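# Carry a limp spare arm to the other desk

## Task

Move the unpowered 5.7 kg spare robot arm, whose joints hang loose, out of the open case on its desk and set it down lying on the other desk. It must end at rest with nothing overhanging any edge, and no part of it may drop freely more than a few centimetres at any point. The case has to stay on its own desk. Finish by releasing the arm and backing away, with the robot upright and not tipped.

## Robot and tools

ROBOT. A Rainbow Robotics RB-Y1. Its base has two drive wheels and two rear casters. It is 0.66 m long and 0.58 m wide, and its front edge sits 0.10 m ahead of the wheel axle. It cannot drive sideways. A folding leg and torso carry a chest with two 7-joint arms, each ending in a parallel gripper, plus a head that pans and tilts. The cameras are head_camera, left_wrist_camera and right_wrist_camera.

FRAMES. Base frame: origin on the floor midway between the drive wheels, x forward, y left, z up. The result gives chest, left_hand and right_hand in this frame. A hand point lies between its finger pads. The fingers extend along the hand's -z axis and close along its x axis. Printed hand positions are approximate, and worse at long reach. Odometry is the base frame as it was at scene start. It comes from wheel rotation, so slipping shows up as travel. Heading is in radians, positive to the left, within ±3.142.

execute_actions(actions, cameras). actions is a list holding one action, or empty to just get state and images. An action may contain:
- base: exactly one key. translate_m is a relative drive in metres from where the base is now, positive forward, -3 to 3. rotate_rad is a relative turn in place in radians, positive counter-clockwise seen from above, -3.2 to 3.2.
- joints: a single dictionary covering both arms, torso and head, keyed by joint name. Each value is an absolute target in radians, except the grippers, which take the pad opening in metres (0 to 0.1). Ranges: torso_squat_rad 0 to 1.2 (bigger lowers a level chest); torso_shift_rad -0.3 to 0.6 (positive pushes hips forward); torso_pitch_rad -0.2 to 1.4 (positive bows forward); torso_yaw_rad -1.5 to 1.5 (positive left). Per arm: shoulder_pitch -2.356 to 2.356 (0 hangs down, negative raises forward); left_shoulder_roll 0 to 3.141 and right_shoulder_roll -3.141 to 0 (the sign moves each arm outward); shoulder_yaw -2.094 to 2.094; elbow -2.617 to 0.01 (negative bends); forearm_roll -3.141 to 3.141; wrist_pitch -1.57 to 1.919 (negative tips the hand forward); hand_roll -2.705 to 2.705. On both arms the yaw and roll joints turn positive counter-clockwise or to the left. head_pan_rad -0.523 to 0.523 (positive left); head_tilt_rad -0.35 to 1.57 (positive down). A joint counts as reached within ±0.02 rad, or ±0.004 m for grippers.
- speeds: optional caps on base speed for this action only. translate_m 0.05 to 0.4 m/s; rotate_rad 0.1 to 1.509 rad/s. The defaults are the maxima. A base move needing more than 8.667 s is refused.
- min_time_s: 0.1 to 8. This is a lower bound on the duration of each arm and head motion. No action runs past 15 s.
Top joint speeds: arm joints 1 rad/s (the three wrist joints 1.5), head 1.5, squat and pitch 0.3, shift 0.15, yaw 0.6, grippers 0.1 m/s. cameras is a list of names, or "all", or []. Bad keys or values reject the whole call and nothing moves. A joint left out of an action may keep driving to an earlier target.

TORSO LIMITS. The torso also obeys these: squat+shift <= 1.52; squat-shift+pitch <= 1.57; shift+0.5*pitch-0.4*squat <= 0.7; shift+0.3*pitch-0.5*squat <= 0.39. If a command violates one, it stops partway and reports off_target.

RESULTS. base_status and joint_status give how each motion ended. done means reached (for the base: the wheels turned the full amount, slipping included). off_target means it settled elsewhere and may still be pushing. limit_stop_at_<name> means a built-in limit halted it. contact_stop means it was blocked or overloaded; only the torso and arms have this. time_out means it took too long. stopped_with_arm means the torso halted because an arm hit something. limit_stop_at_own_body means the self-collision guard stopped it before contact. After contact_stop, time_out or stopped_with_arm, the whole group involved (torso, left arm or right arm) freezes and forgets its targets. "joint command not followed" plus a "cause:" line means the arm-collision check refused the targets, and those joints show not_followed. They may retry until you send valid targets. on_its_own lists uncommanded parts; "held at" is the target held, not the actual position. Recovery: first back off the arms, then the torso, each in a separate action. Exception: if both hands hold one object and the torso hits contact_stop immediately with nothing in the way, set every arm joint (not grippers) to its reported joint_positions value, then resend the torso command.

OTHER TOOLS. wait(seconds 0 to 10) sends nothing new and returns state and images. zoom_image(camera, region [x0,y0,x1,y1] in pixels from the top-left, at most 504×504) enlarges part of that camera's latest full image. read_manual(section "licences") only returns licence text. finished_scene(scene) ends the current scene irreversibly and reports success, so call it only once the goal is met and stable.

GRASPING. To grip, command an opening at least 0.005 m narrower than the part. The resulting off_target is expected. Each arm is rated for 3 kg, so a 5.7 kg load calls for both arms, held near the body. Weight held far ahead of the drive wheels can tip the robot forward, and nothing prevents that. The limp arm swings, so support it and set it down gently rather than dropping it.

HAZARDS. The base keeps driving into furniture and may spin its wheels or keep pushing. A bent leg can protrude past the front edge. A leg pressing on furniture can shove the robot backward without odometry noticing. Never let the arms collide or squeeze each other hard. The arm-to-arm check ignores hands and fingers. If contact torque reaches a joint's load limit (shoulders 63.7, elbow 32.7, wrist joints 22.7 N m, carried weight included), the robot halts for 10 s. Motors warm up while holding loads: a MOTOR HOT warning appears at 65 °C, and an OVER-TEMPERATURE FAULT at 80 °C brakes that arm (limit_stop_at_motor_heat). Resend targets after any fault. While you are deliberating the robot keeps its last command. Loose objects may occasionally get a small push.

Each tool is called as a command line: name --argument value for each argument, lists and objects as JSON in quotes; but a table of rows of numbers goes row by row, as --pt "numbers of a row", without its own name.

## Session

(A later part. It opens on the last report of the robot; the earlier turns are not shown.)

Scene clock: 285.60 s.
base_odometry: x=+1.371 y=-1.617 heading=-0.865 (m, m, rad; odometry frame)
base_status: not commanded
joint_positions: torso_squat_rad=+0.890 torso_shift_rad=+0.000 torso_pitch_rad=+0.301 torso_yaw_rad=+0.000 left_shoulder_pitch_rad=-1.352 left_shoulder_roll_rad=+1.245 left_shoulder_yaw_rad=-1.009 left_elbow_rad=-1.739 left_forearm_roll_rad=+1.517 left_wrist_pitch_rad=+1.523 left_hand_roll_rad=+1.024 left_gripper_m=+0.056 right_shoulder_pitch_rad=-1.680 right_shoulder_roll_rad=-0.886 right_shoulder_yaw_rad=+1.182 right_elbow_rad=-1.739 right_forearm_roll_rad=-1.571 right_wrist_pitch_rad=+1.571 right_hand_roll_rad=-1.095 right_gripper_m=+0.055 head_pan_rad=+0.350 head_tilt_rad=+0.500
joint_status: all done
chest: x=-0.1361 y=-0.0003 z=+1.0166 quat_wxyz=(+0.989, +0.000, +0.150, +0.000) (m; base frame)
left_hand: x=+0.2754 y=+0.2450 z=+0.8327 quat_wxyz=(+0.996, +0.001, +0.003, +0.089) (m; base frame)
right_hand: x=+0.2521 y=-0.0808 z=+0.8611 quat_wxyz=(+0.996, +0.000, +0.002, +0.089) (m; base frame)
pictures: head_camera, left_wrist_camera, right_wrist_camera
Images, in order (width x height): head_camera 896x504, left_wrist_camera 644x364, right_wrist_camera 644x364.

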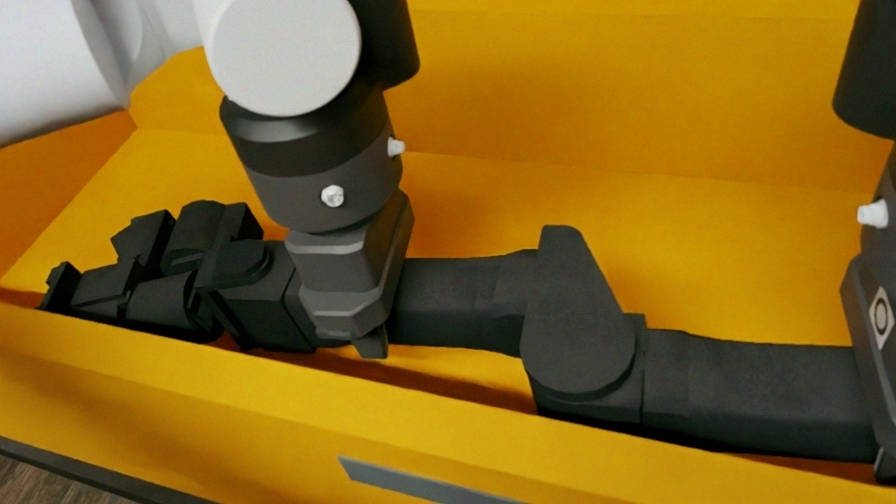

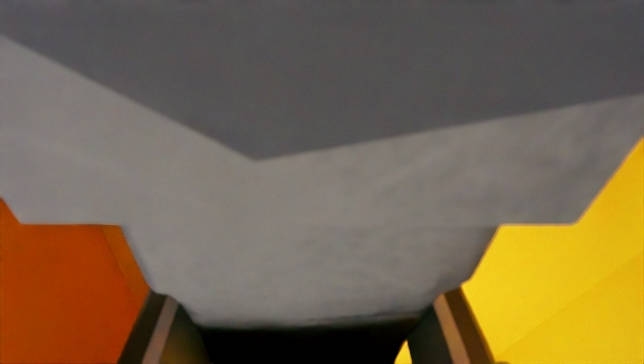

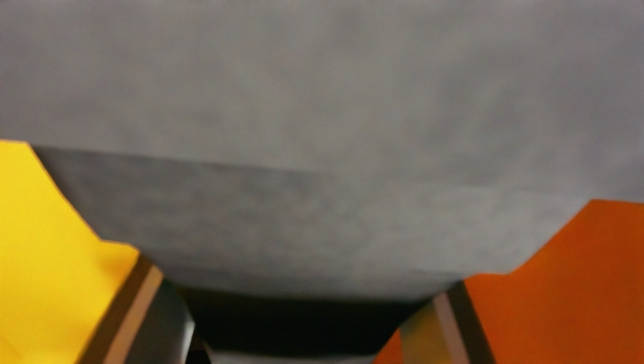

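execute_actions --actions '[{"joints":{"torso_squat_rad":0.82,"head_pan_rad":-0.3,"left_gripper_m":0.0,"right_gripper_m":0.0}}]'

Scene clock: 288.80 s.
base_odometry: x=+1.371 y=-1.617 heading=-0.865 (m, m, rad; odometry frame)
base_status: not commanded
joint_positions: torso_squat_rad=+0.820 torso_shift_rad=+0.000 torso_pitch_rad=+0.301 torso_yaw_rad=+0.000 left_shoulder_pitch_rad=-1.352 left_shoulder_roll_rad=+1.245 left_shoulder_yaw_rad=-1.009 left_elbow_rad=-1.739 left_forearm_roll_rad=+1.517 left_wrist_pitch_rad=+1.523 left_hand_roll_rad=+1.024 left_gripper_m=+0.056 right_shoulder_pitch_rad=-1.680 right_shoulder_roll_rad=-0.886 right_shoulder_yaw_rad=+1.182 right_elbow_rad=-1.739 right_forearm_roll_rad=-1.571 right_wrist_pitch_rad=+1.571 right_hand_roll_rad=-1.095 right_gripper_m=+0.055 head_pan_rad=-0.300 head_tilt_rad=+0.500
joint_status: left_gripper_m off_target (ended at +0.056, target +0.000); right_gripper_m off_target (ended at +0.055, target +0.000); the others done
chest: x=-0.1360 y=-0.0003 z=+1.0536 quat_wxyz=(+0.989, +0.000, +0.150, +0.000) (m; base frame)
left_hand: x=+0.2753 y=+0.2450 z=+0.8694 quat_wxyz=(+0.996, +0.001, +0.003, +0.089) (m; base frame)
right_hand: x=+0.2521 y=-0.0808 z=+0.8979 quat_wxyz=(+0.996, +0.000, +0.002, +0.089) (m; base frame)
pictures: head_camera, left_wrist_camera, right_wrist_camera
Images, in order (width x height): head_camera 896x504, left_wrist_camera 644x364, right_wrist_camera 644x364.

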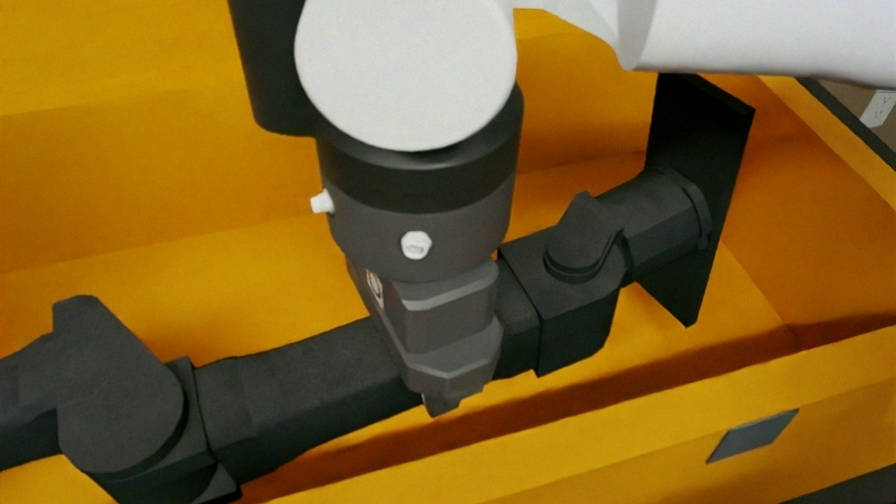

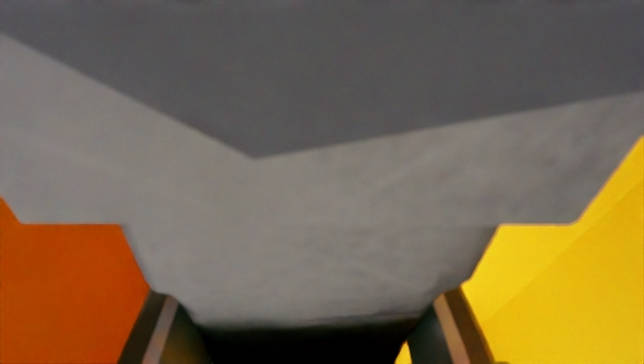

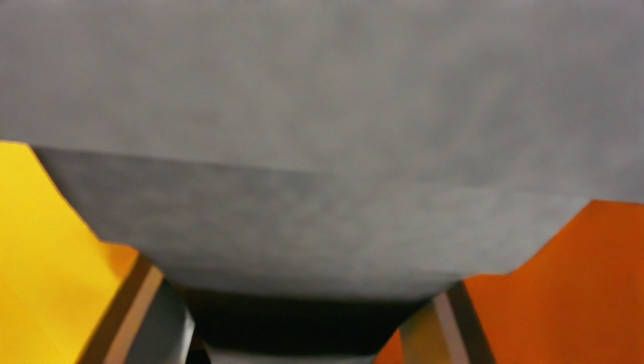

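Stable. Continue lifting while watching the gripper end.

execute_actions --actions '[{"joints":{"torso_squat_rad":0.65,"head_pan_rad":0.45}}]'

Scene clock: 292.93 s.
base_odometry: x=+1.371 y=-1.617 heading=-0.865 (m, m, rad; odometry frame)
base_status: not commanded
joint_positions: torso_squat_rad=+0.650 torso_shift_rad=+0.000 torso_pitch_rad=+0.302 torso_yaw_rad=+0.000 left_shoulder_pitch_rad=-1.352 left_shoulder_roll_rad=+1.245 left_shoulder_yaw_rad=-1.009 left_elbow_rad=-1.739 left_forearm_roll_rad=+1.517 left_wrist_pitch_rad=+1.523 left_hand_roll_rad=+1.024 left_gripper_m=+0.056 right_shoulder_pitch_rad=-1.680 right_shoulder_roll_rad=-0.886 right_shoulder_yaw_rad=+1.182 right_elbow_rad=-1.739 right_forearm_roll_rad=-1.571 right_wrist_pitch_rad=+1.571 right_hand_roll_rad=-1.095 right_gripper_m=+0.055 head_pan_rad=+0.450 head_tilt_rad=+0.500
joint_status: all done
chest: x=-0.1360 y=-0.0003 z=+1.1333 quat_wxyz=(+0.989, +0.000, +0.150, +0.000) (m; base frame)
left_hand: x=+0.2752 y=+0.2450 z=+0.9489 quat_wxyz=(+0.996, +0.001, +0.003, +0.089) (m; base frame)
right_hand: x=+0.2521 y=-0.0808 z=+0.9776 quat_wxyz=(+0.996, +0.000, +0.002, +0.089) (m; base frame)
pictures: head_camera, left_wrist_camera, right_wrist_camera
Images, in order (width x height): head_camera 896x504, left_wrist_camera 644x364, right_wrist_camera 644x364.

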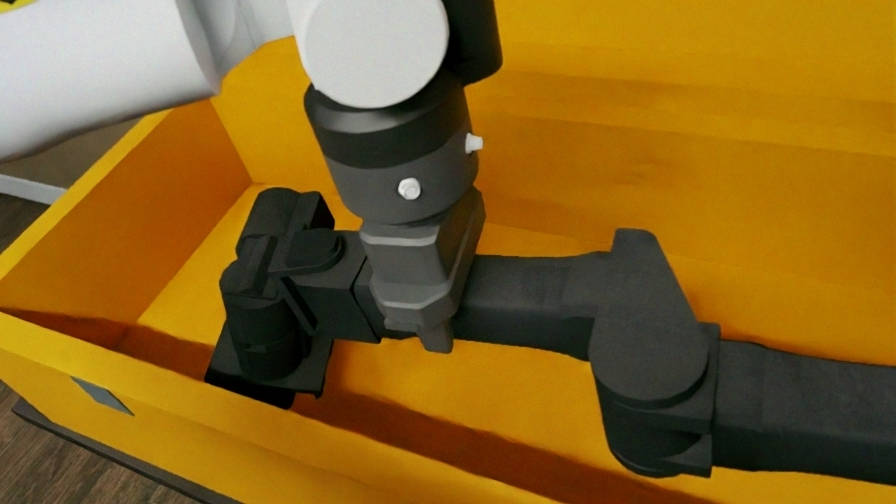

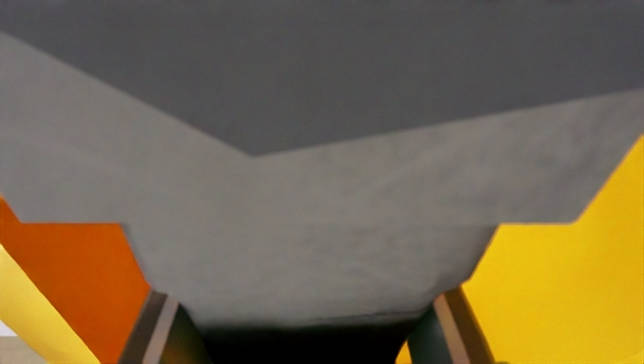

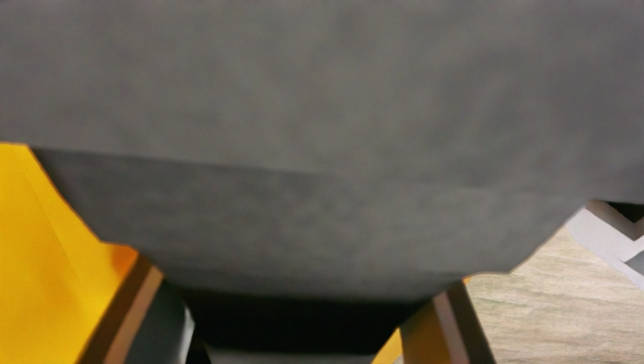

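execute_actions --actions '[{"joints":{"torso_squat_rad":0.0,"head_tilt_rad":0.65}}]'

Scene clock: 297.73 s.
base_odometry: x=+1.371 y=-1.617 heading=-0.865 (m, m, rad; odometry frame)
base_status: not commanded
joint_positions: torso_squat_rad=+0.000 torso_shift_rad=+0.000 torso_pitch_rad=+0.302 torso_yaw_rad=+0.000 left_shoulder_pitch_rad=-1.351 left_shoulder_roll_rad=+1.245 left_shoulder_yaw_rad=-1.010 left_elbow_rad=-1.739 left_forearm_roll_rad=+1.517 left_wrist_pitch_rad=+1.523 left_hand_roll_rad=+1.024 left_gripper_m=+0.056 right_shoulder_pitch_rad=-1.680 right_shoulder_roll_rad=-0.886 right_shoulder_yaw_rad=+1.182 right_elbow_rad=-1.739 right_forearm_roll_rad=-1.571 right_wrist_pitch_rad=+1.571 right_hand_roll_rad=-1.095 right_gripper_m=+0.055 head_pan_rad=+0.450 head_tilt_rad=+0.650
joint_status: all done
chest: x=-0.1357 y=-0.0003 z=+1.2759 quat_wxyz=(+0.989, +0.000, +0.150, +0.000) (m; base frame)
left_hand: x=+0.2753 y=+0.2450 z=+1.0912 quat_wxyz=(+0.996, +0.001, +0.004, +0.089) (m; base frame)
right_hand: x=+0.2523 y=-0.0808 z=+1.1201 quat_wxyz=(+0.996, +0.000, +0.002, +0.089) (m; base frame)
pictures: head_camera, left_wrist_camera, right_wrist_camera
Images, in order (width x height): head_camera 896x504, left_wrist_camera 644x364, right_wrist_camera 644x364.

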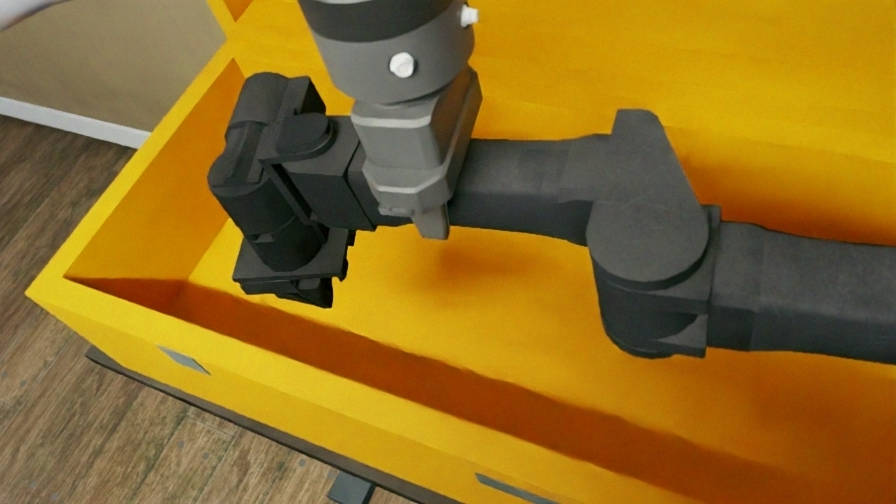

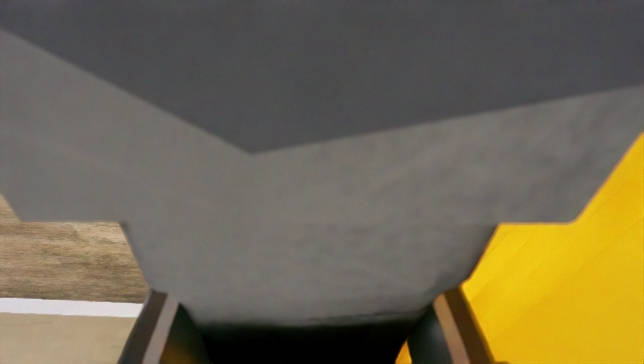

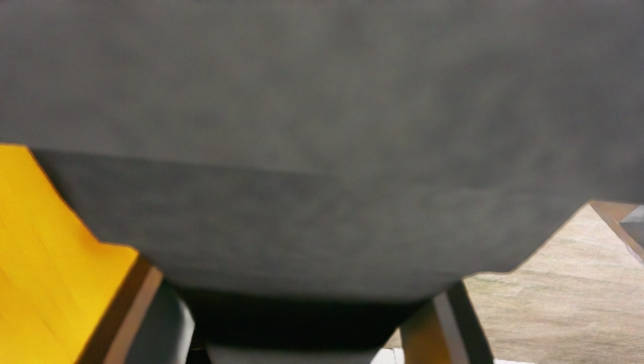

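execute_actions --actions '[{"base":{"translate_m":0.07},"speeds":{"translate_m":0.08},"joints":{"torso_pitch_rad":0.1,"left_forearm_roll_rad":1.667,"left_wrist_pitch_rad":1.656,"left_hand_roll_rad":1.028,"right_forearm_roll_rad":-1.762,"right_wrist_pitch_rad":1.629,"right_hand_roll_rad":-1.1,"head_tilt_rad":0.8,"head_pan_rad":0.3},"min_time_s":1.1}]'

Scene clock: 330.00 s.
base_odometry: x=+1.416 y=-1.670 heading=-0.864 (m, m, rad; odometry frame)
base_status: done
joint_positions: torso_squat_rad=+0.000 torso_shift_rad=+0.000 torso_pitch_rad=+0.101 torso_yaw_rad=+0.000 left_shoulder_pitch_rad=-1.351 left_shoulder_roll_rad=+1.244 left_shoulder_yaw_rad=-1.010 left_elbow_rad=-1.740 left_forearm_roll_rad=+1.667 left_wrist_pitch_rad=+1.656 left_hand_roll_rad=+1.028 left_gripper_m=+0.057 right_shoulder_pitch_rad=-1.680 right_shoulder_roll_rad=-0.886 right_shoulder_yaw_rad=+1.182 right_elbow_rad=-1.738 right_forearm_roll_rad=-1.761 right_wrist_pitch_rad=+1.629 right_hand_roll_rad=-1.100 right_gripper_m=+0.056 head_pan_rad=+0.300 head_tilt_rad=+0.800
joint_status: all done
chest: x=-0.1965 y=-0.0003 z=+1.2883 quat_wxyz=(+0.999, +0.000, +0.051, +0.000) (m; base frame)
left_hand: x=+0.1969 y=+0.2448 z=+1.1846 quat_wxyz=(+0.996, +0.001, +0.004, +0.089) (m; base frame)
right_hand: x=+0.1693 y=-0.0809 z=+1.2085 quat_wxyz=(+0.996, +0.000, +0.001, +0.089) (m; base frame)
pictures: head_camera, left_wrist_camera, right_wrist_camera
Images, in order (width x height): head_camera 896x504, left_wrist_camera 644x364, right_wrist_camera 644x364.

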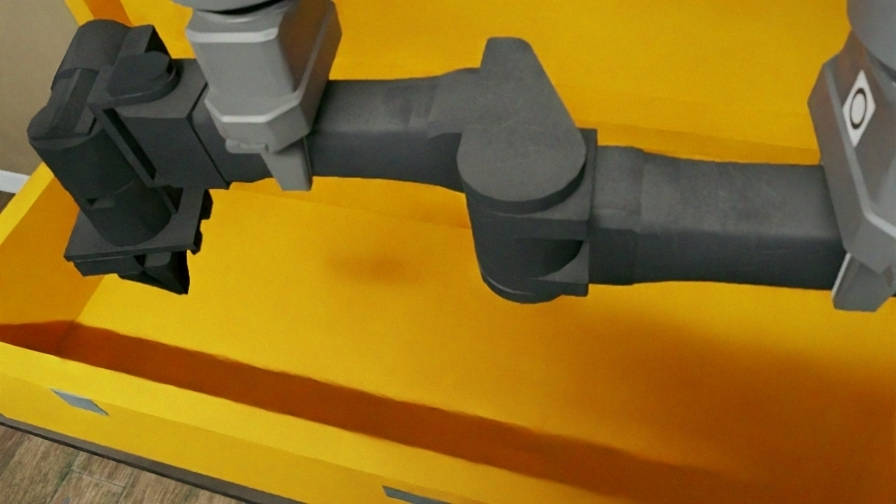

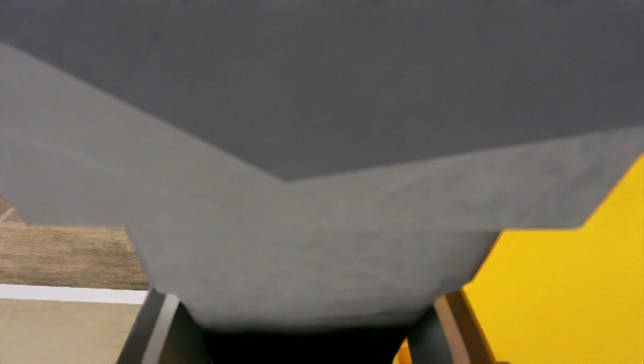

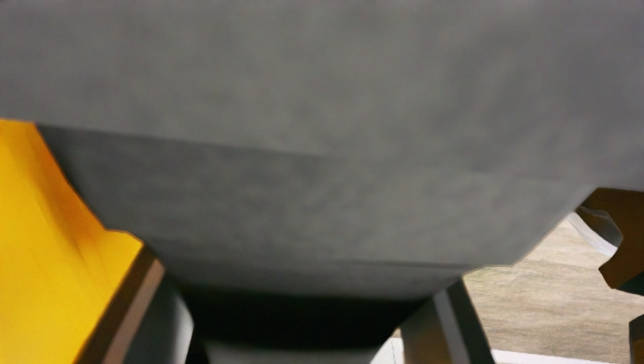

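execute_actions --actions '[{"base":{"translate_m":-0.1},"speeds":{"translate_m":0.07},"joints":{"head_pan_rad":0.5,"head_tilt_rad":0.9}}]' --cameras '["head_camera","right_wrist_camera"]'

Scene clock: 340.83 s.
base_odometry: x=+1.351 y=-1.594 heading=-0.866 (m, m, rad; odometry frame)
base_status: done
joint_positions: torso_squat_rad=+0.000 torso_shift_rad=+0.000 torso_pitch_rad=+0.101 torso_yaw_rad=+0.000 left_shoulder_pitch_rad=-1.351 left_shoulder_roll_rad=+1.244 left_shoulder_yaw_rad=-1.010 left_elbow_rad=-1.740 left_forearm_roll_rad=+1.667 left_wrist_pitch_rad=+1.656 left_hand_roll_rad=+1.028 left_gripper_m=+0.057 right_shoulder_pitch_rad=-1.680 right_shoulder_roll_rad=-0.886 right_shoulder_yaw_rad=+1.182 right_elbow_rad=-1.738 right_forearm_roll_rad=-1.762 right_wrist_pitch_rad=+1.629 right_hand_roll_rad=-1.100 right_gripper_m=+0.056 head_pan_rad=+0.500 head_tilt_rad=+0.900
joint_status: all done
chest: x=-0.1965 y=-0.0003 z=+1.2883 quat_wxyz=(+0.999, +0.000, +0.051, +0.000) (m; base frame)
left_hand: x=+0.1969 y=+0.2447 z=+1.1846 quat_wxyz=(+0.996, +0.001, +0.004, +0.089) (m; base frame)
right_hand: x=+0.1693 y=-0.0809 z=+1.2085 quat_wxyz=(+0.996, +0.000, +0.001, +0.089) (m; base frame)
pictures: head_camera, right_wrist_camera
Images, in order (width x height): head_camera 896x504, right_wrist_camera 644x364.

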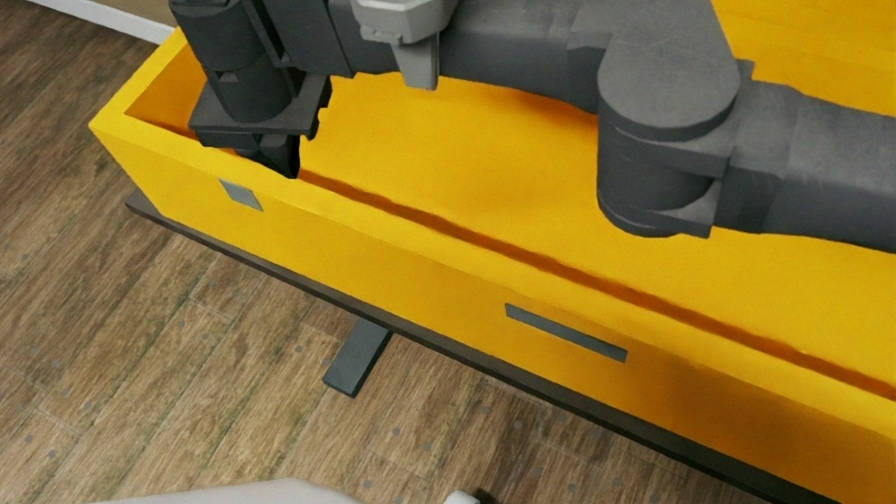

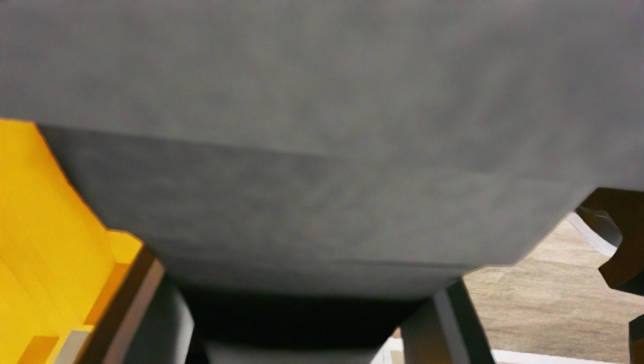

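execute_actions --actions '[{"base":{"translate_m":-0.04},"speeds":{"translate_m":0.05}}]' --cameras '["head_camera"]'

Scene clock: 349.60 s.
base_odometry: x=+1.325 y=-1.563 heading=-0.868 (m, m, rad; odometry frame)
base_status: done
joint_positions: torso_squat_rad=+0.000 torso_shift_rad=+0.000 torso_pitch_rad=+0.101 torso_yaw_rad=+0.000 left_shoulder_pitch_rad=-1.351 left_shoulder_roll_rad=+1.244 left_shoulder_yaw_rad=-1.010 left_elbow_rad=-1.740 left_forearm_roll_rad=+1.667 left_wrist_pitch_rad=+1.656 left_hand_roll_rad=+1.028 left_gripper_m=+0.057 right_shoulder_pitch_rad=-1.680 right_shoulder_roll_rad=-0.886 right_shoulder_yaw_rad=+1.182 right_elbow_rad=-1.738 right_forearm_roll_rad=-1.761 right_wrist_pitch_rad=+1.629 right_hand_roll_rad=-1.100 right_gripper_m=+0.056 head_pan_rad=+0.500 head_tilt_rad=+0.900
joint_status: not commanded
chest: x=-0.1965 y=-0.0003 z=+1.2883 quat_wxyz=(+0.999, +0.000, +0.051, +0.000) (m; base frame)
left_hand: x=+0.1969 y=+0.2448 z=+1.1846 quat_wxyz=(+0.996, +0.001, +0.004, +0.089) (m; base frame)
right_hand: x=+0.1693 y=-0.0808 z=+1.2085 quat_wxyz=(+0.996, +0.000, +0.001, +0.089) (m; base frame)
pictures: head_camera
Images, in order (width x height): head_camera 896x504.

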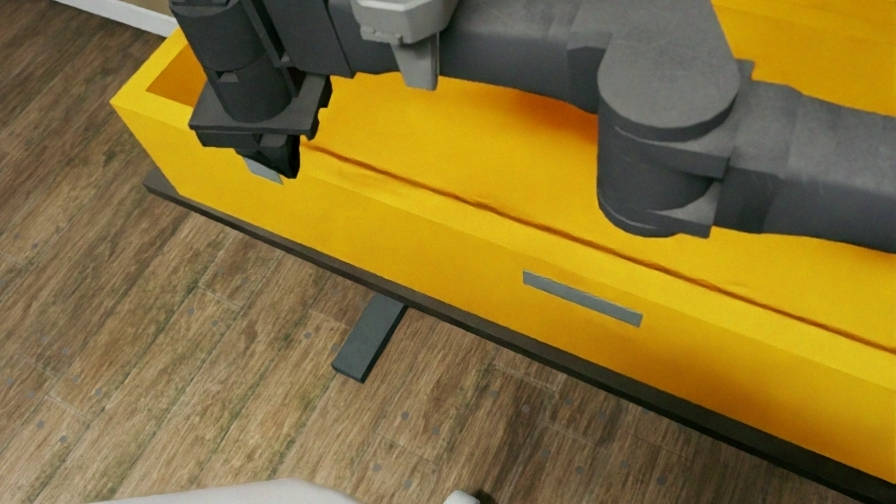

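execute_actions --actions '[{"base":{"translate_m":-0.55},"speeds":{"translate_m":0.2},"joints":{"head_pan_rad":-0.2,"head_tilt_rad":0.6}}]' --cameras '["head_camera","right_wrist_camera"]'

execute_actions --actions '[{"base":{"rotate_rad":2.99},"speeds":{"rotate_rad":0.6},"joints":{"head_pan_rad":0,"head_tilt_rad":0.3}}]'

Scene clock: 368.30 s.
base_odometry: x=+0.969 y=-1.144 heading=-0.866 (m, m, rad; odometry frame)
base_status: done
joint_positions: torso_squat_rad=+0.000 torso_shift_rad=+0.000 torso_pitch_rad=+0.101 torso_yaw_rad=+0.000 left_shoulder_pitch_rad=-1.351 left_shoulder_roll_rad=+1.244 left_shoulder_yaw_rad=-1.010 left_elbow_rad=-1.740 left_forearm_roll_rad=+1.667 left_wrist_pitch_rad=+1.656 left_hand_roll_rad=+1.028 left_gripper_m=+0.057 right_shoulder_pitch_rad=-1.680 right_shoulder_roll_rad=-0.886 right_shoulder_yaw_rad=+1.182 right_elbow_rad=-1.738 right_forearm_roll_rad=-1.761 right_wrist_pitch_rad=+1.629 right_hand_roll_rad=-1.100 right_gripper_m=+0.056 head_pan_rad=-0.200 head_tilt_rad=+0.600
joint_status: all done
chest: x=-0.1965 y=-0.0003 z=+1.2883 quat_wxyz=(+0.999, +0.000, +0.051, +0.000) (m; base frame)
left_hand: x=+0.1969 y=+0.2448 z=+1.1846 quat_wxyz=(+0.996, +0.001, +0.004, +0.089) (m; base frame)
right_hand: x=+0.1692 y=-0.0808 z=+1.2085 quat_wxyz=(+0.996, +0.000, +0.001, +0.089) (m; base frame)
pictures: head_camera, right_wrist_camera
Images, in order (width x height): head_camera 896x504, right_wrist_camera 644x364.

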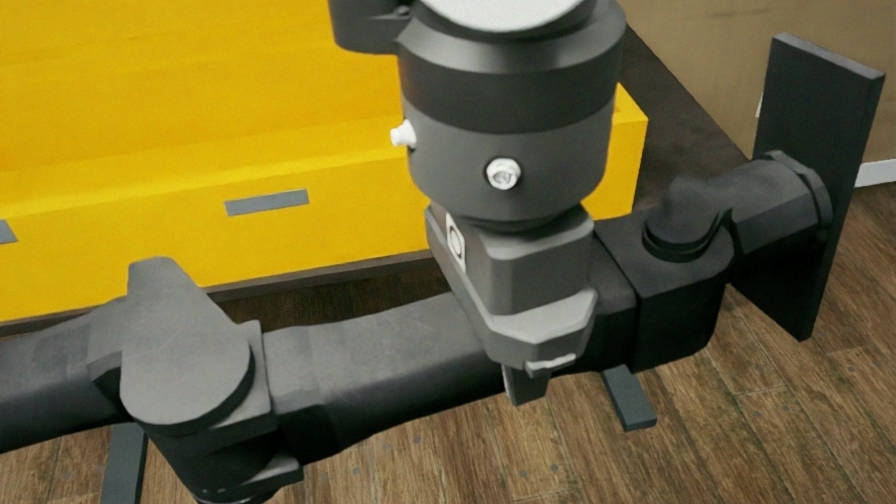

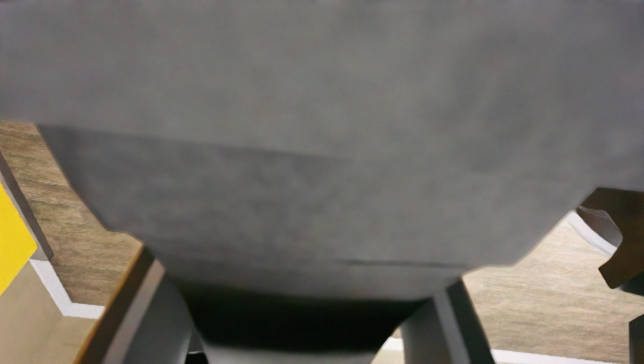

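Scene clock: 374.80 s.
base_odometry: x=+0.969 y=-1.144 heading=+2.123 (m, m, rad; odometry frame)
base_status: done
joint_positions: torso_squat_rad=+0.000 torso_shift_rad=+0.000 torso_pitch_rad=+0.101 torso_yaw_rad=+0.000 left_shoulder_pitch_rad=-1.351 left_shoulder_roll_rad=+1.244 left_shoulder_yaw_rad=-1.010 left_elbow_rad=-1.740 left_forearm_roll_rad=+1.667 left_wrist_pitch_rad=+1.656 left_hand_roll_rad=+1.028 left_gripper_m=+0.057 right_shoulder_pitch_rad=-1.680 right_shoulder_roll_rad=-0.886 right_shoulder_yaw_rad=+1.182 right_elbow_rad=-1.738 right_forearm_roll_rad=-1.762 right_wrist_pitch_rad=+1.629 right_hand_roll_rad=-1.100 right_gripper_m=+0.056 head_pan_rad=+0.000 head_tilt_rad=+0.300
joint_status: all done
chest: x=-0.1965 y=-0.0002 z=+1.2883 quat_wxyz=(+0.999, +0.000, +0.051, +0.000) (m; base frame)
left_hand: x=+0.1969 y=+0.2448 z=+1.1846 quat_wxyz=(+0.996, +0.001, +0.004, +0.089) (m; base frame)
right_hand: x=+0.1693 y=-0.0808 z=+1.2085 quat_wxyz=(+0.996, +0.000, +0.001, +0.089) (m; base frame)
pictures: head_camera, left_wrist_camera, right_wrist_camera
Images, in order (width x height): head_camera 896x504, left_wrist_camera 644x364, right_wrist_camera 644x364.

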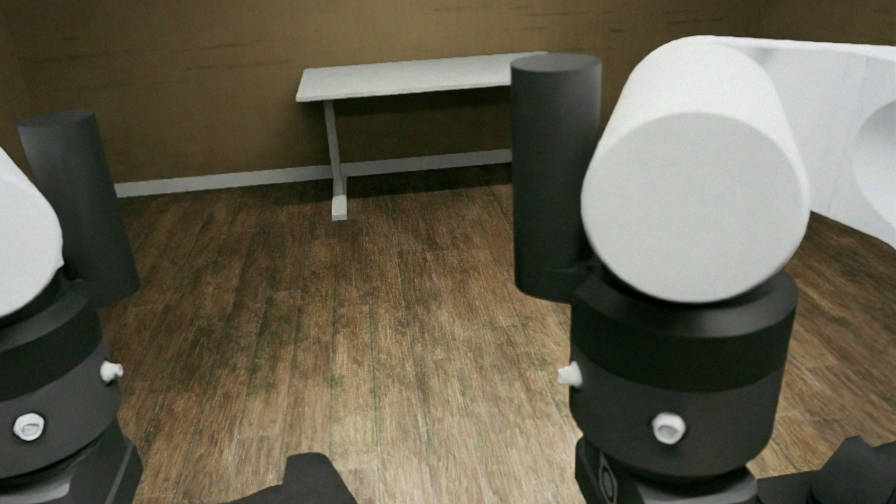

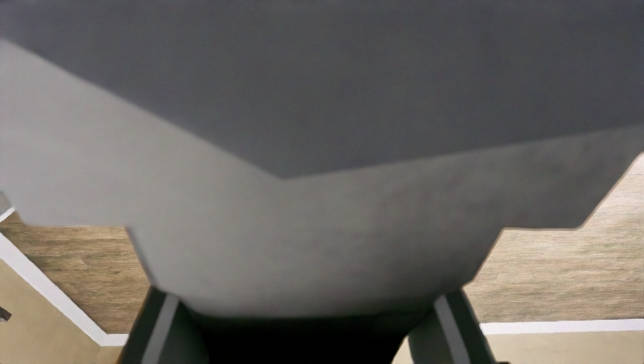

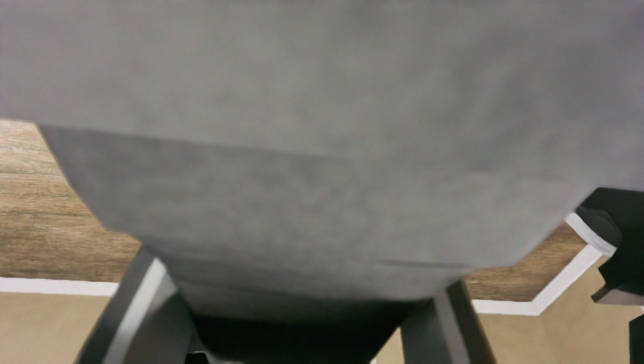

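execute_actions --actions '[{"base":{"translate_m":2.6},"speeds":{"translate_m":0.4},"joints":{"head_pan_rad":0.15,"head_tilt_rad":0.5}}]' --cameras '["head_camera","right_wrist_camera"]'

Scene clock: 387.10 s.
base_odometry: x=-0.396 y=+1.069 heading=+2.124 (m, m, rad; odometry frame)
base_status: done
joint_positions: torso_squat_rad=+0.000 torso_shift_rad=+0.000 torso_pitch_rad=+0.102 torso_yaw_rad=+0.000 left_shoulder_pitch_rad=-1.351 left_shoulder_roll_rad=+1.244 left_shoulder_yaw_rad=-1.010 left_elbow_rad=-1.740 left_forearm_roll_rad=+1.667 left_wrist_pitch_rad=+1.656 left_hand_roll_rad=+1.028 left_gripper_m=+0.057 right_shoulder_pitch_rad=-1.680 right_shoulder_roll_rad=-0.886 right_shoulder_yaw_rad=+1.182 right_elbow_rad=-1.738 right_forearm_roll_rad=-1.761 right_wrist_pitch_rad=+1.629 right_hand_roll_rad=-1.100 right_gripper_m=+0.056 head_pan_rad=+0.150 head_tilt_rad=+0.500
joint_status: all done
chest: x=-0.1964 y=-0.0002 z=+1.2883 quat_wxyz=(+0.999, +0.000, +0.051, +0.000) (m; base frame)
left_hand: x=+0.1970 y=+0.2448 z=+1.1845 quat_wxyz=(+0.996, +0.001, +0.004, +0.089) (m; base frame)
right_hand: x=+0.1693 y=-0.0808 z=+1.2085 quat_wxyz=(+0.996, +0.000, +0.001, +0.089) (m; base frame)
pictures: head_camera, right_wrist_camera
Images, in order (width x height): head_camera 896x504, right_wrist_camera 644x364.

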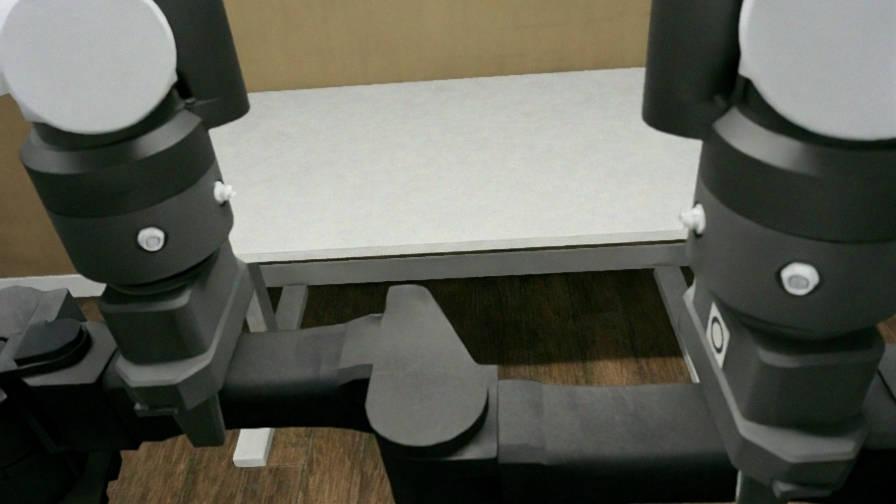

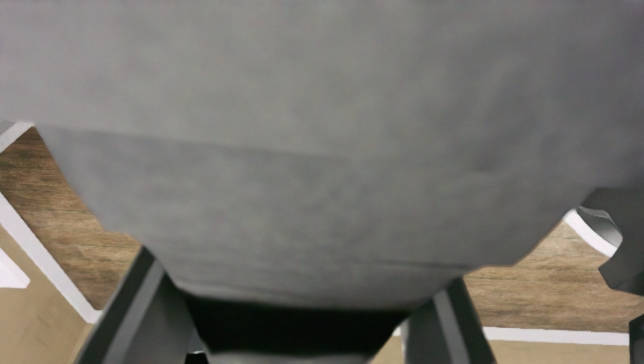

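execute_actions --actions '[{"base":{"translate_m":0.8},"speeds":{"translate_m":0.3},"joints":{"torso_pitch_rad":0.3,"left_forearm_roll_rad":1.517,"left_wrist_pitch_rad":1.523,"left_hand_roll_rad":1.024,"right_forearm_roll_rad":-1.571,"right_wrist_pitch_rad":1.571,"right_hand_roll_rad":-1.095,"head_tilt_rad":0.85,"head_pan_rad":0.3},"min_time_s":1.1}]'

Scene clock: 408.03 s.
base_odometry: x=-0.817 y=+1.750 heading=+2.125 (m, m, rad; odometry frame)
base_status: done
joint_positions: torso_squat_rad=+0.000 torso_shift_rad=+0.000 torso_pitch_rad=+0.302 torso_yaw_rad=+0.000 left_shoulder_pitch_rad=-1.351 left_shoulder_roll_rad=+1.244 left_shoulder_yaw_rad=-1.010 left_elbow_rad=-1.739 left_forearm_roll_rad=+1.517 left_wrist_pitch_rad=+1.523 left_hand_roll_rad=+1.024 left_gripper_m=+0.056 right_shoulder_pitch_rad=-1.680 right_shoulder_roll_rad=-0.885 right_shoulder_yaw_rad=+1.182 right_elbow_rad=-1.739 right_forearm_roll_rad=-1.571 right_wrist_pitch_rad=+1.571 right_hand_roll_rad=-1.095 right_gripper_m=+0.055 head_pan_rad=+0.300 head_tilt_rad=+0.850
joint_status: all done
chest: x=-0.1357 y=-0.0002 z=+1.2759 quat_wxyz=(+0.989, +0.000, +0.150, +0.000) (m; base frame)
left_hand: x=+0.2754 y=+0.2451 z=+1.0911 quat_wxyz=(+0.996, +0.001, +0.004, +0.089) (m; base frame)
right_hand: x=+0.2521 y=-0.0806 z=+1.1200 quat_wxyz=(+0.996, +0.000, +0.002, +0.090) (m; base frame)
pictures: head_camera, left_wrist_camera, right_wrist_camera
Images, in order (width x height): head_camera 896x504, left_wrist_camera 644x364, right_wrist_camera 644x364.

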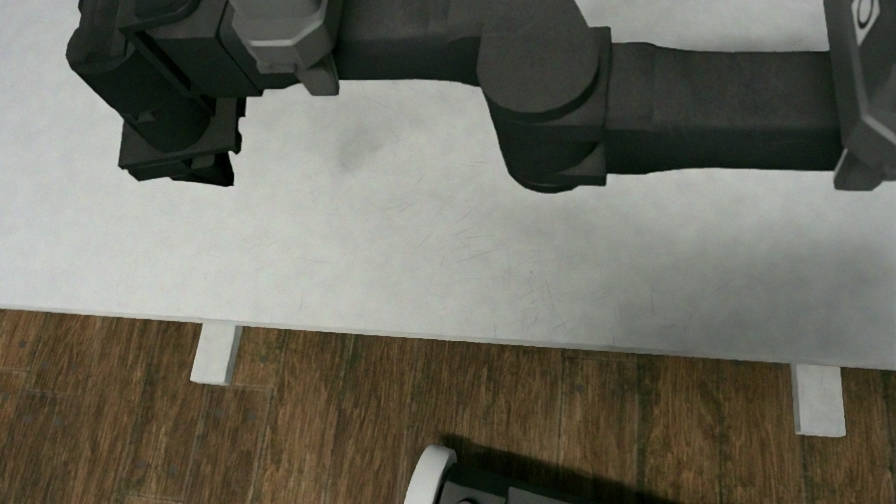

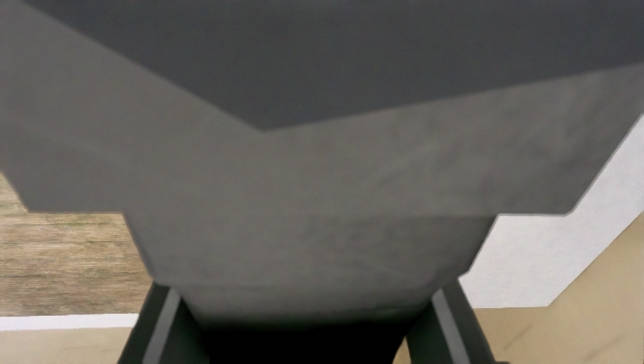

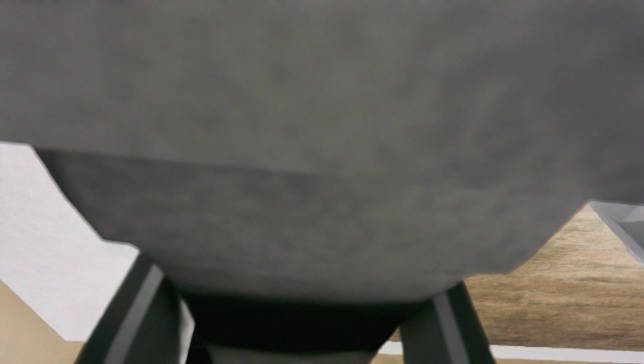

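execute_actions --actions '[{"base":{"translate_m":0.16},"speeds":{"translate_m":0.15},"joints":{"torso_squat_rad":0.55,"head_tilt_rad":0.7,"head_pan_rad":0.45}}]' --cameras '["head_camera"]'

Scene clock: 420.73 s.
base_odometry: x=-0.901 y=+1.886 heading=+2.125 (m, m, rad; odometry frame)
base_status: done
joint_positions: torso_squat_rad=+0.550 torso_shift_rad=+0.000 torso_pitch_rad=+0.302 torso_yaw_rad=+0.000 left_shoulder_pitch_rad=-1.351 left_shoulder_roll_rad=+1.245 left_shoulder_yaw_rad=-1.010 left_elbow_rad=-1.739 left_forearm_roll_rad=+1.517 left_wrist_pitch_rad=+1.523 left_hand_roll_rad=+1.024 left_gripper_m=+0.056 right_shoulder_pitch_rad=-1.680 right_shoulder_roll_rad=-0.885 right_shoulder_yaw_rad=+1.182 right_elbow_rad=-1.739 right_forearm_roll_rad=-1.571 right_wrist_pitch_rad=+1.571 right_hand_roll_rad=-1.095 right_gripper_m=+0.055 head_pan_rad=+0.450 head_tilt_rad=+0.700
joint_status: all done
chest: x=-0.1359 y=-0.0002 z=+1.1728 quat_wxyz=(+0.989, +0.000, +0.150, +0.000) (m; base frame)
left_hand: x=+0.2752 y=+0.2451 z=+0.9880 quat_wxyz=(+0.996, +0.001, +0.003, +0.089) (m; base frame)
right_hand: x=+0.2520 y=-0.0806 z=+1.0170 quat_wxyz=(+0.996, +0.000, +0.002, +0.090) (m; base frame)
pictures: head_camera
Images, in order (width x height): head_camera 896x504.

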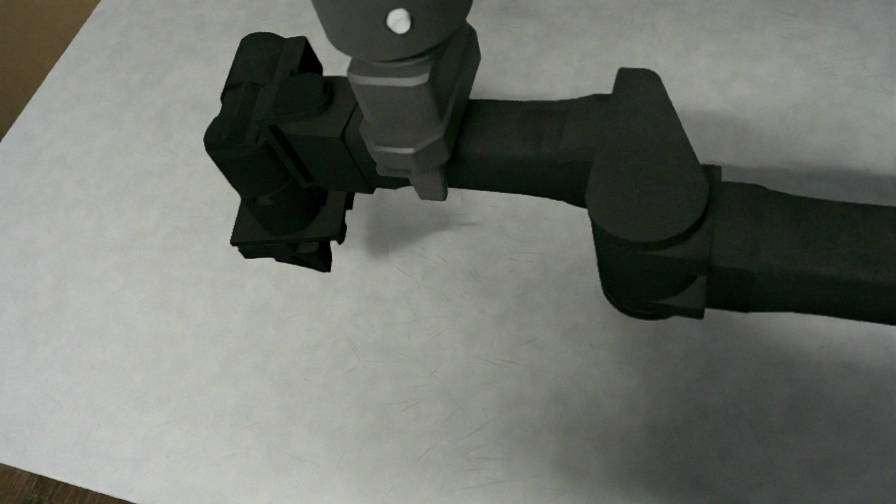

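execute_actions --actions '[{"joints":{"torso_squat_rad":0.64}}]' --cameras '["head_camera","left_wrist_camera"]'

Scene clock: 425.13 s.
base_odometry: x=-0.901 y=+1.886 heading=+2.125 (m, m, rad; odometry frame)
base_status: not commanded
joint_positions: torso_squat_rad=+0.640 torso_shift_rad=+0.000 torso_pitch_rad=+0.302 torso_yaw_rad=+0.000 left_shoulder_pitch_rad=-1.351 left_shoulder_roll_rad=+1.245 left_shoulder_yaw_rad=-1.010 left_elbow_rad=-1.739 left_forearm_roll_rad=+1.517 left_wrist_pitch_rad=+1.523 left_hand_roll_rad=+1.024 left_gripper_m=+0.056 right_shoulder_pitch_rad=-1.680 right_shoulder_roll_rad=-0.885 right_shoulder_yaw_rad=+1.182 right_elbow_rad=-1.739 right_forearm_roll_rad=-1.571 right_wrist_pitch_rad=+1.571 right_hand_roll_rad=-1.095 right_gripper_m=+0.055 head_pan_rad=+0.450 head_tilt_rad=+0.700
joint_status: all done
chest: x=-0.1359 y=-0.0002 z=+1.1375 quat_wxyz=(+0.989, +0.000, +0.150, +0.000) (m; base frame)
left_hand: x=+0.2752 y=+0.2451 z=+0.9527 quat_wxyz=(+0.996, +0.001, +0.003, +0.089) (m; base frame)
right_hand: x=+0.2519 y=-0.0806 z=+0.9817 quat_wxyz=(+0.996, +0.000, +0.002, +0.090) (m; base frame)
pictures: head_camera, left_wrist_camera
Images, in order (width x height): head_camera 896x504, left_wrist_camera 644x364.

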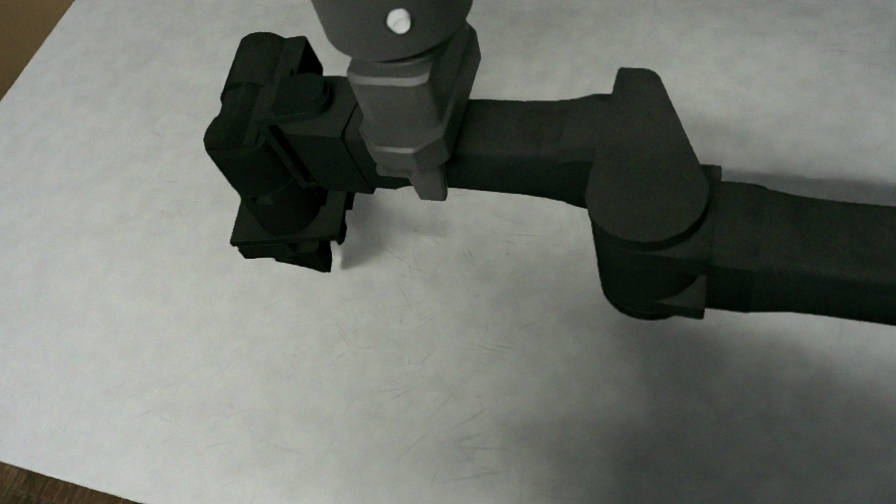

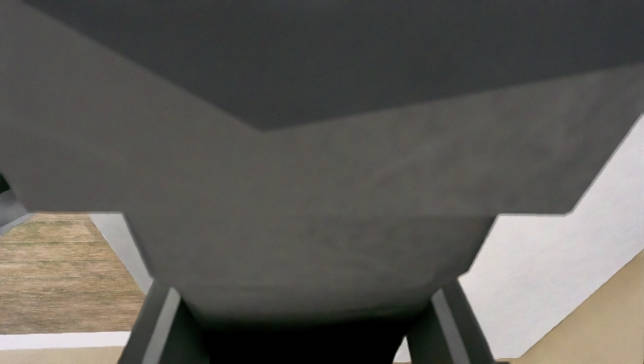

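execute_actions --actions '[{"base":{"translate_m":-0.02},"speeds":{"translate_m":0.05},"joints":{"torso_squat_rad":0.68,"torso_yaw_rad":-0.06}}]' --cameras '["head_camera","left_wrist_camera"]'

Scene clock: 433.70 s.
base_odometry: x=-0.890 y=+1.869 heading=+2.125 (m, m, rad; odometry frame)
base_status: done
joint_positions: torso_squat_rad=+0.680 torso_shift_rad=+0.000 torso_pitch_rad=+0.301 torso_yaw_rad=-0.060 left_shoulder_pitch_rad=-1.353 left_shoulder_roll_rad=+1.245 left_shoulder_yaw_rad=-1.009 left_elbow_rad=-1.739 left_forearm_roll_rad=+1.517 left_wrist_pitch_rad=+1.523 left_hand_roll_rad=+1.024 left_gripper_m=+0.056 right_shoulder_pitch_rad=-1.680 right_shoulder_roll_rad=-0.885 right_shoulder_yaw_rad=+1.183 right_elbow_rad=-1.739 right_forearm_roll_rad=-1.571 right_wrist_pitch_rad=+1.571 right_hand_roll_rad=-1.095 right_gripper_m=+0.055 head_pan_rad=+0.450 head_tilt_rad=+0.700
joint_status: all done
chest: x=-0.1361 y=-0.0003 z=+1.1203 quat_wxyz=(+0.988, -0.004, +0.150, -0.030) (m; base frame)
left_hand: x=+0.2888 y=+0.2176 z=+0.9325 quat_wxyz=(+0.998, -0.008, +0.003, +0.060) (m; base frame)
right_hand: x=+0.2464 y=-0.1057 z=+0.9660 quat_wxyz=(+0.998, -0.009, +0.003, +0.061) (m; base frame)
pictures: head_camera, left_wrist_camera
Images, in order (width x height): head_camera 896x504, left_wrist_camera 644x364.

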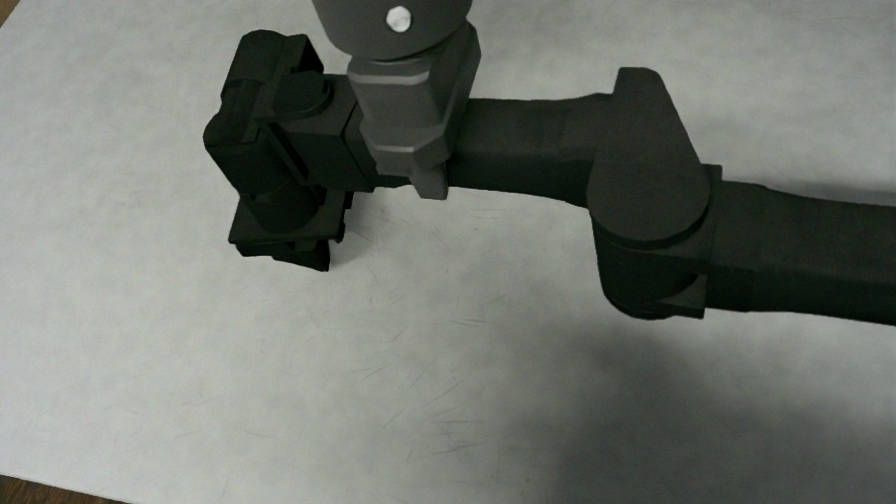

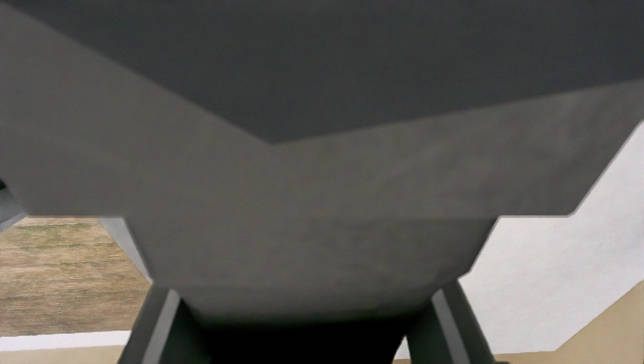

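execute_actions --actions '[{"base":{"translate_m":-0.035},"speeds":{"translate_m":0.05},"joints":{"torso_yaw_rad":-0.17}}]' --cameras '["head_camera","left_wrist_camera"]'

Scene clock: 440.00 s.
base_odometry: x=-0.872 y=+1.839 heading=+2.125 (m, m, rad; odometry frame)
base_status: done
joint_positions: torso_squat_rad=+0.680 torso_shift_rad=+0.000 torso_pitch_rad=+0.301 torso_yaw_rad=-0.170 left_shoulder_pitch_rad=-1.352 left_shoulder_roll_rad=+1.245 left_shoulder_yaw_rad=-1.009 left_elbow_rad=-1.739 left_forearm_roll_rad=+1.517 left_wrist_pitch_rad=+1.523 left_hand_roll_rad=+1.024 left_gripper_m=+0.056 right_shoulder_pitch_rad=-1.680 right_shoulder_roll_rad=-0.885 right_shoulder_yaw_rad=+1.183 right_elbow_rad=-1.739 right_forearm_roll_rad=-1.571 right_wrist_pitch_rad=+1.571 right_hand_roll_rad=-1.095 right_gripper_m=+0.055 head_pan_rad=+0.450 head_tilt_rad=+0.700
joint_status: all done
chest: x=-0.1361 y=-0.0004 z=+1.1203 quat_wxyz=(+0.985, -0.012, +0.150, -0.084) (m; base frame)
left_hand: x=+0.3089 y=+0.1657 z=+0.9260 quat_wxyz=(+1.000, -0.024, +0.005, +0.008) (m; base frame)
right_hand: x=+0.2331 y=-0.1504 z=+0.9701 quat_wxyz=(+1.000, -0.025, +0.004, +0.008) (m; base frame)
pictures: head_camera, left_wrist_camera
Images, in order (width x height): head_camera 896x504, left_wrist_camera 644x364.

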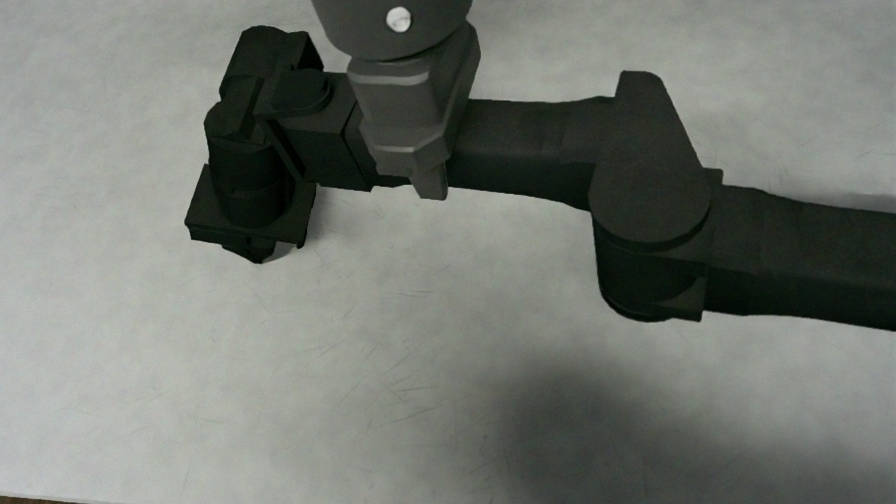

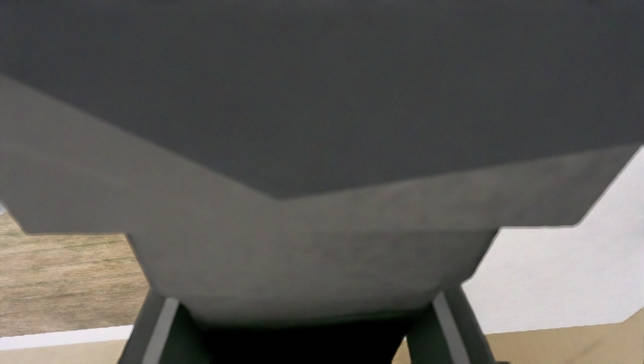

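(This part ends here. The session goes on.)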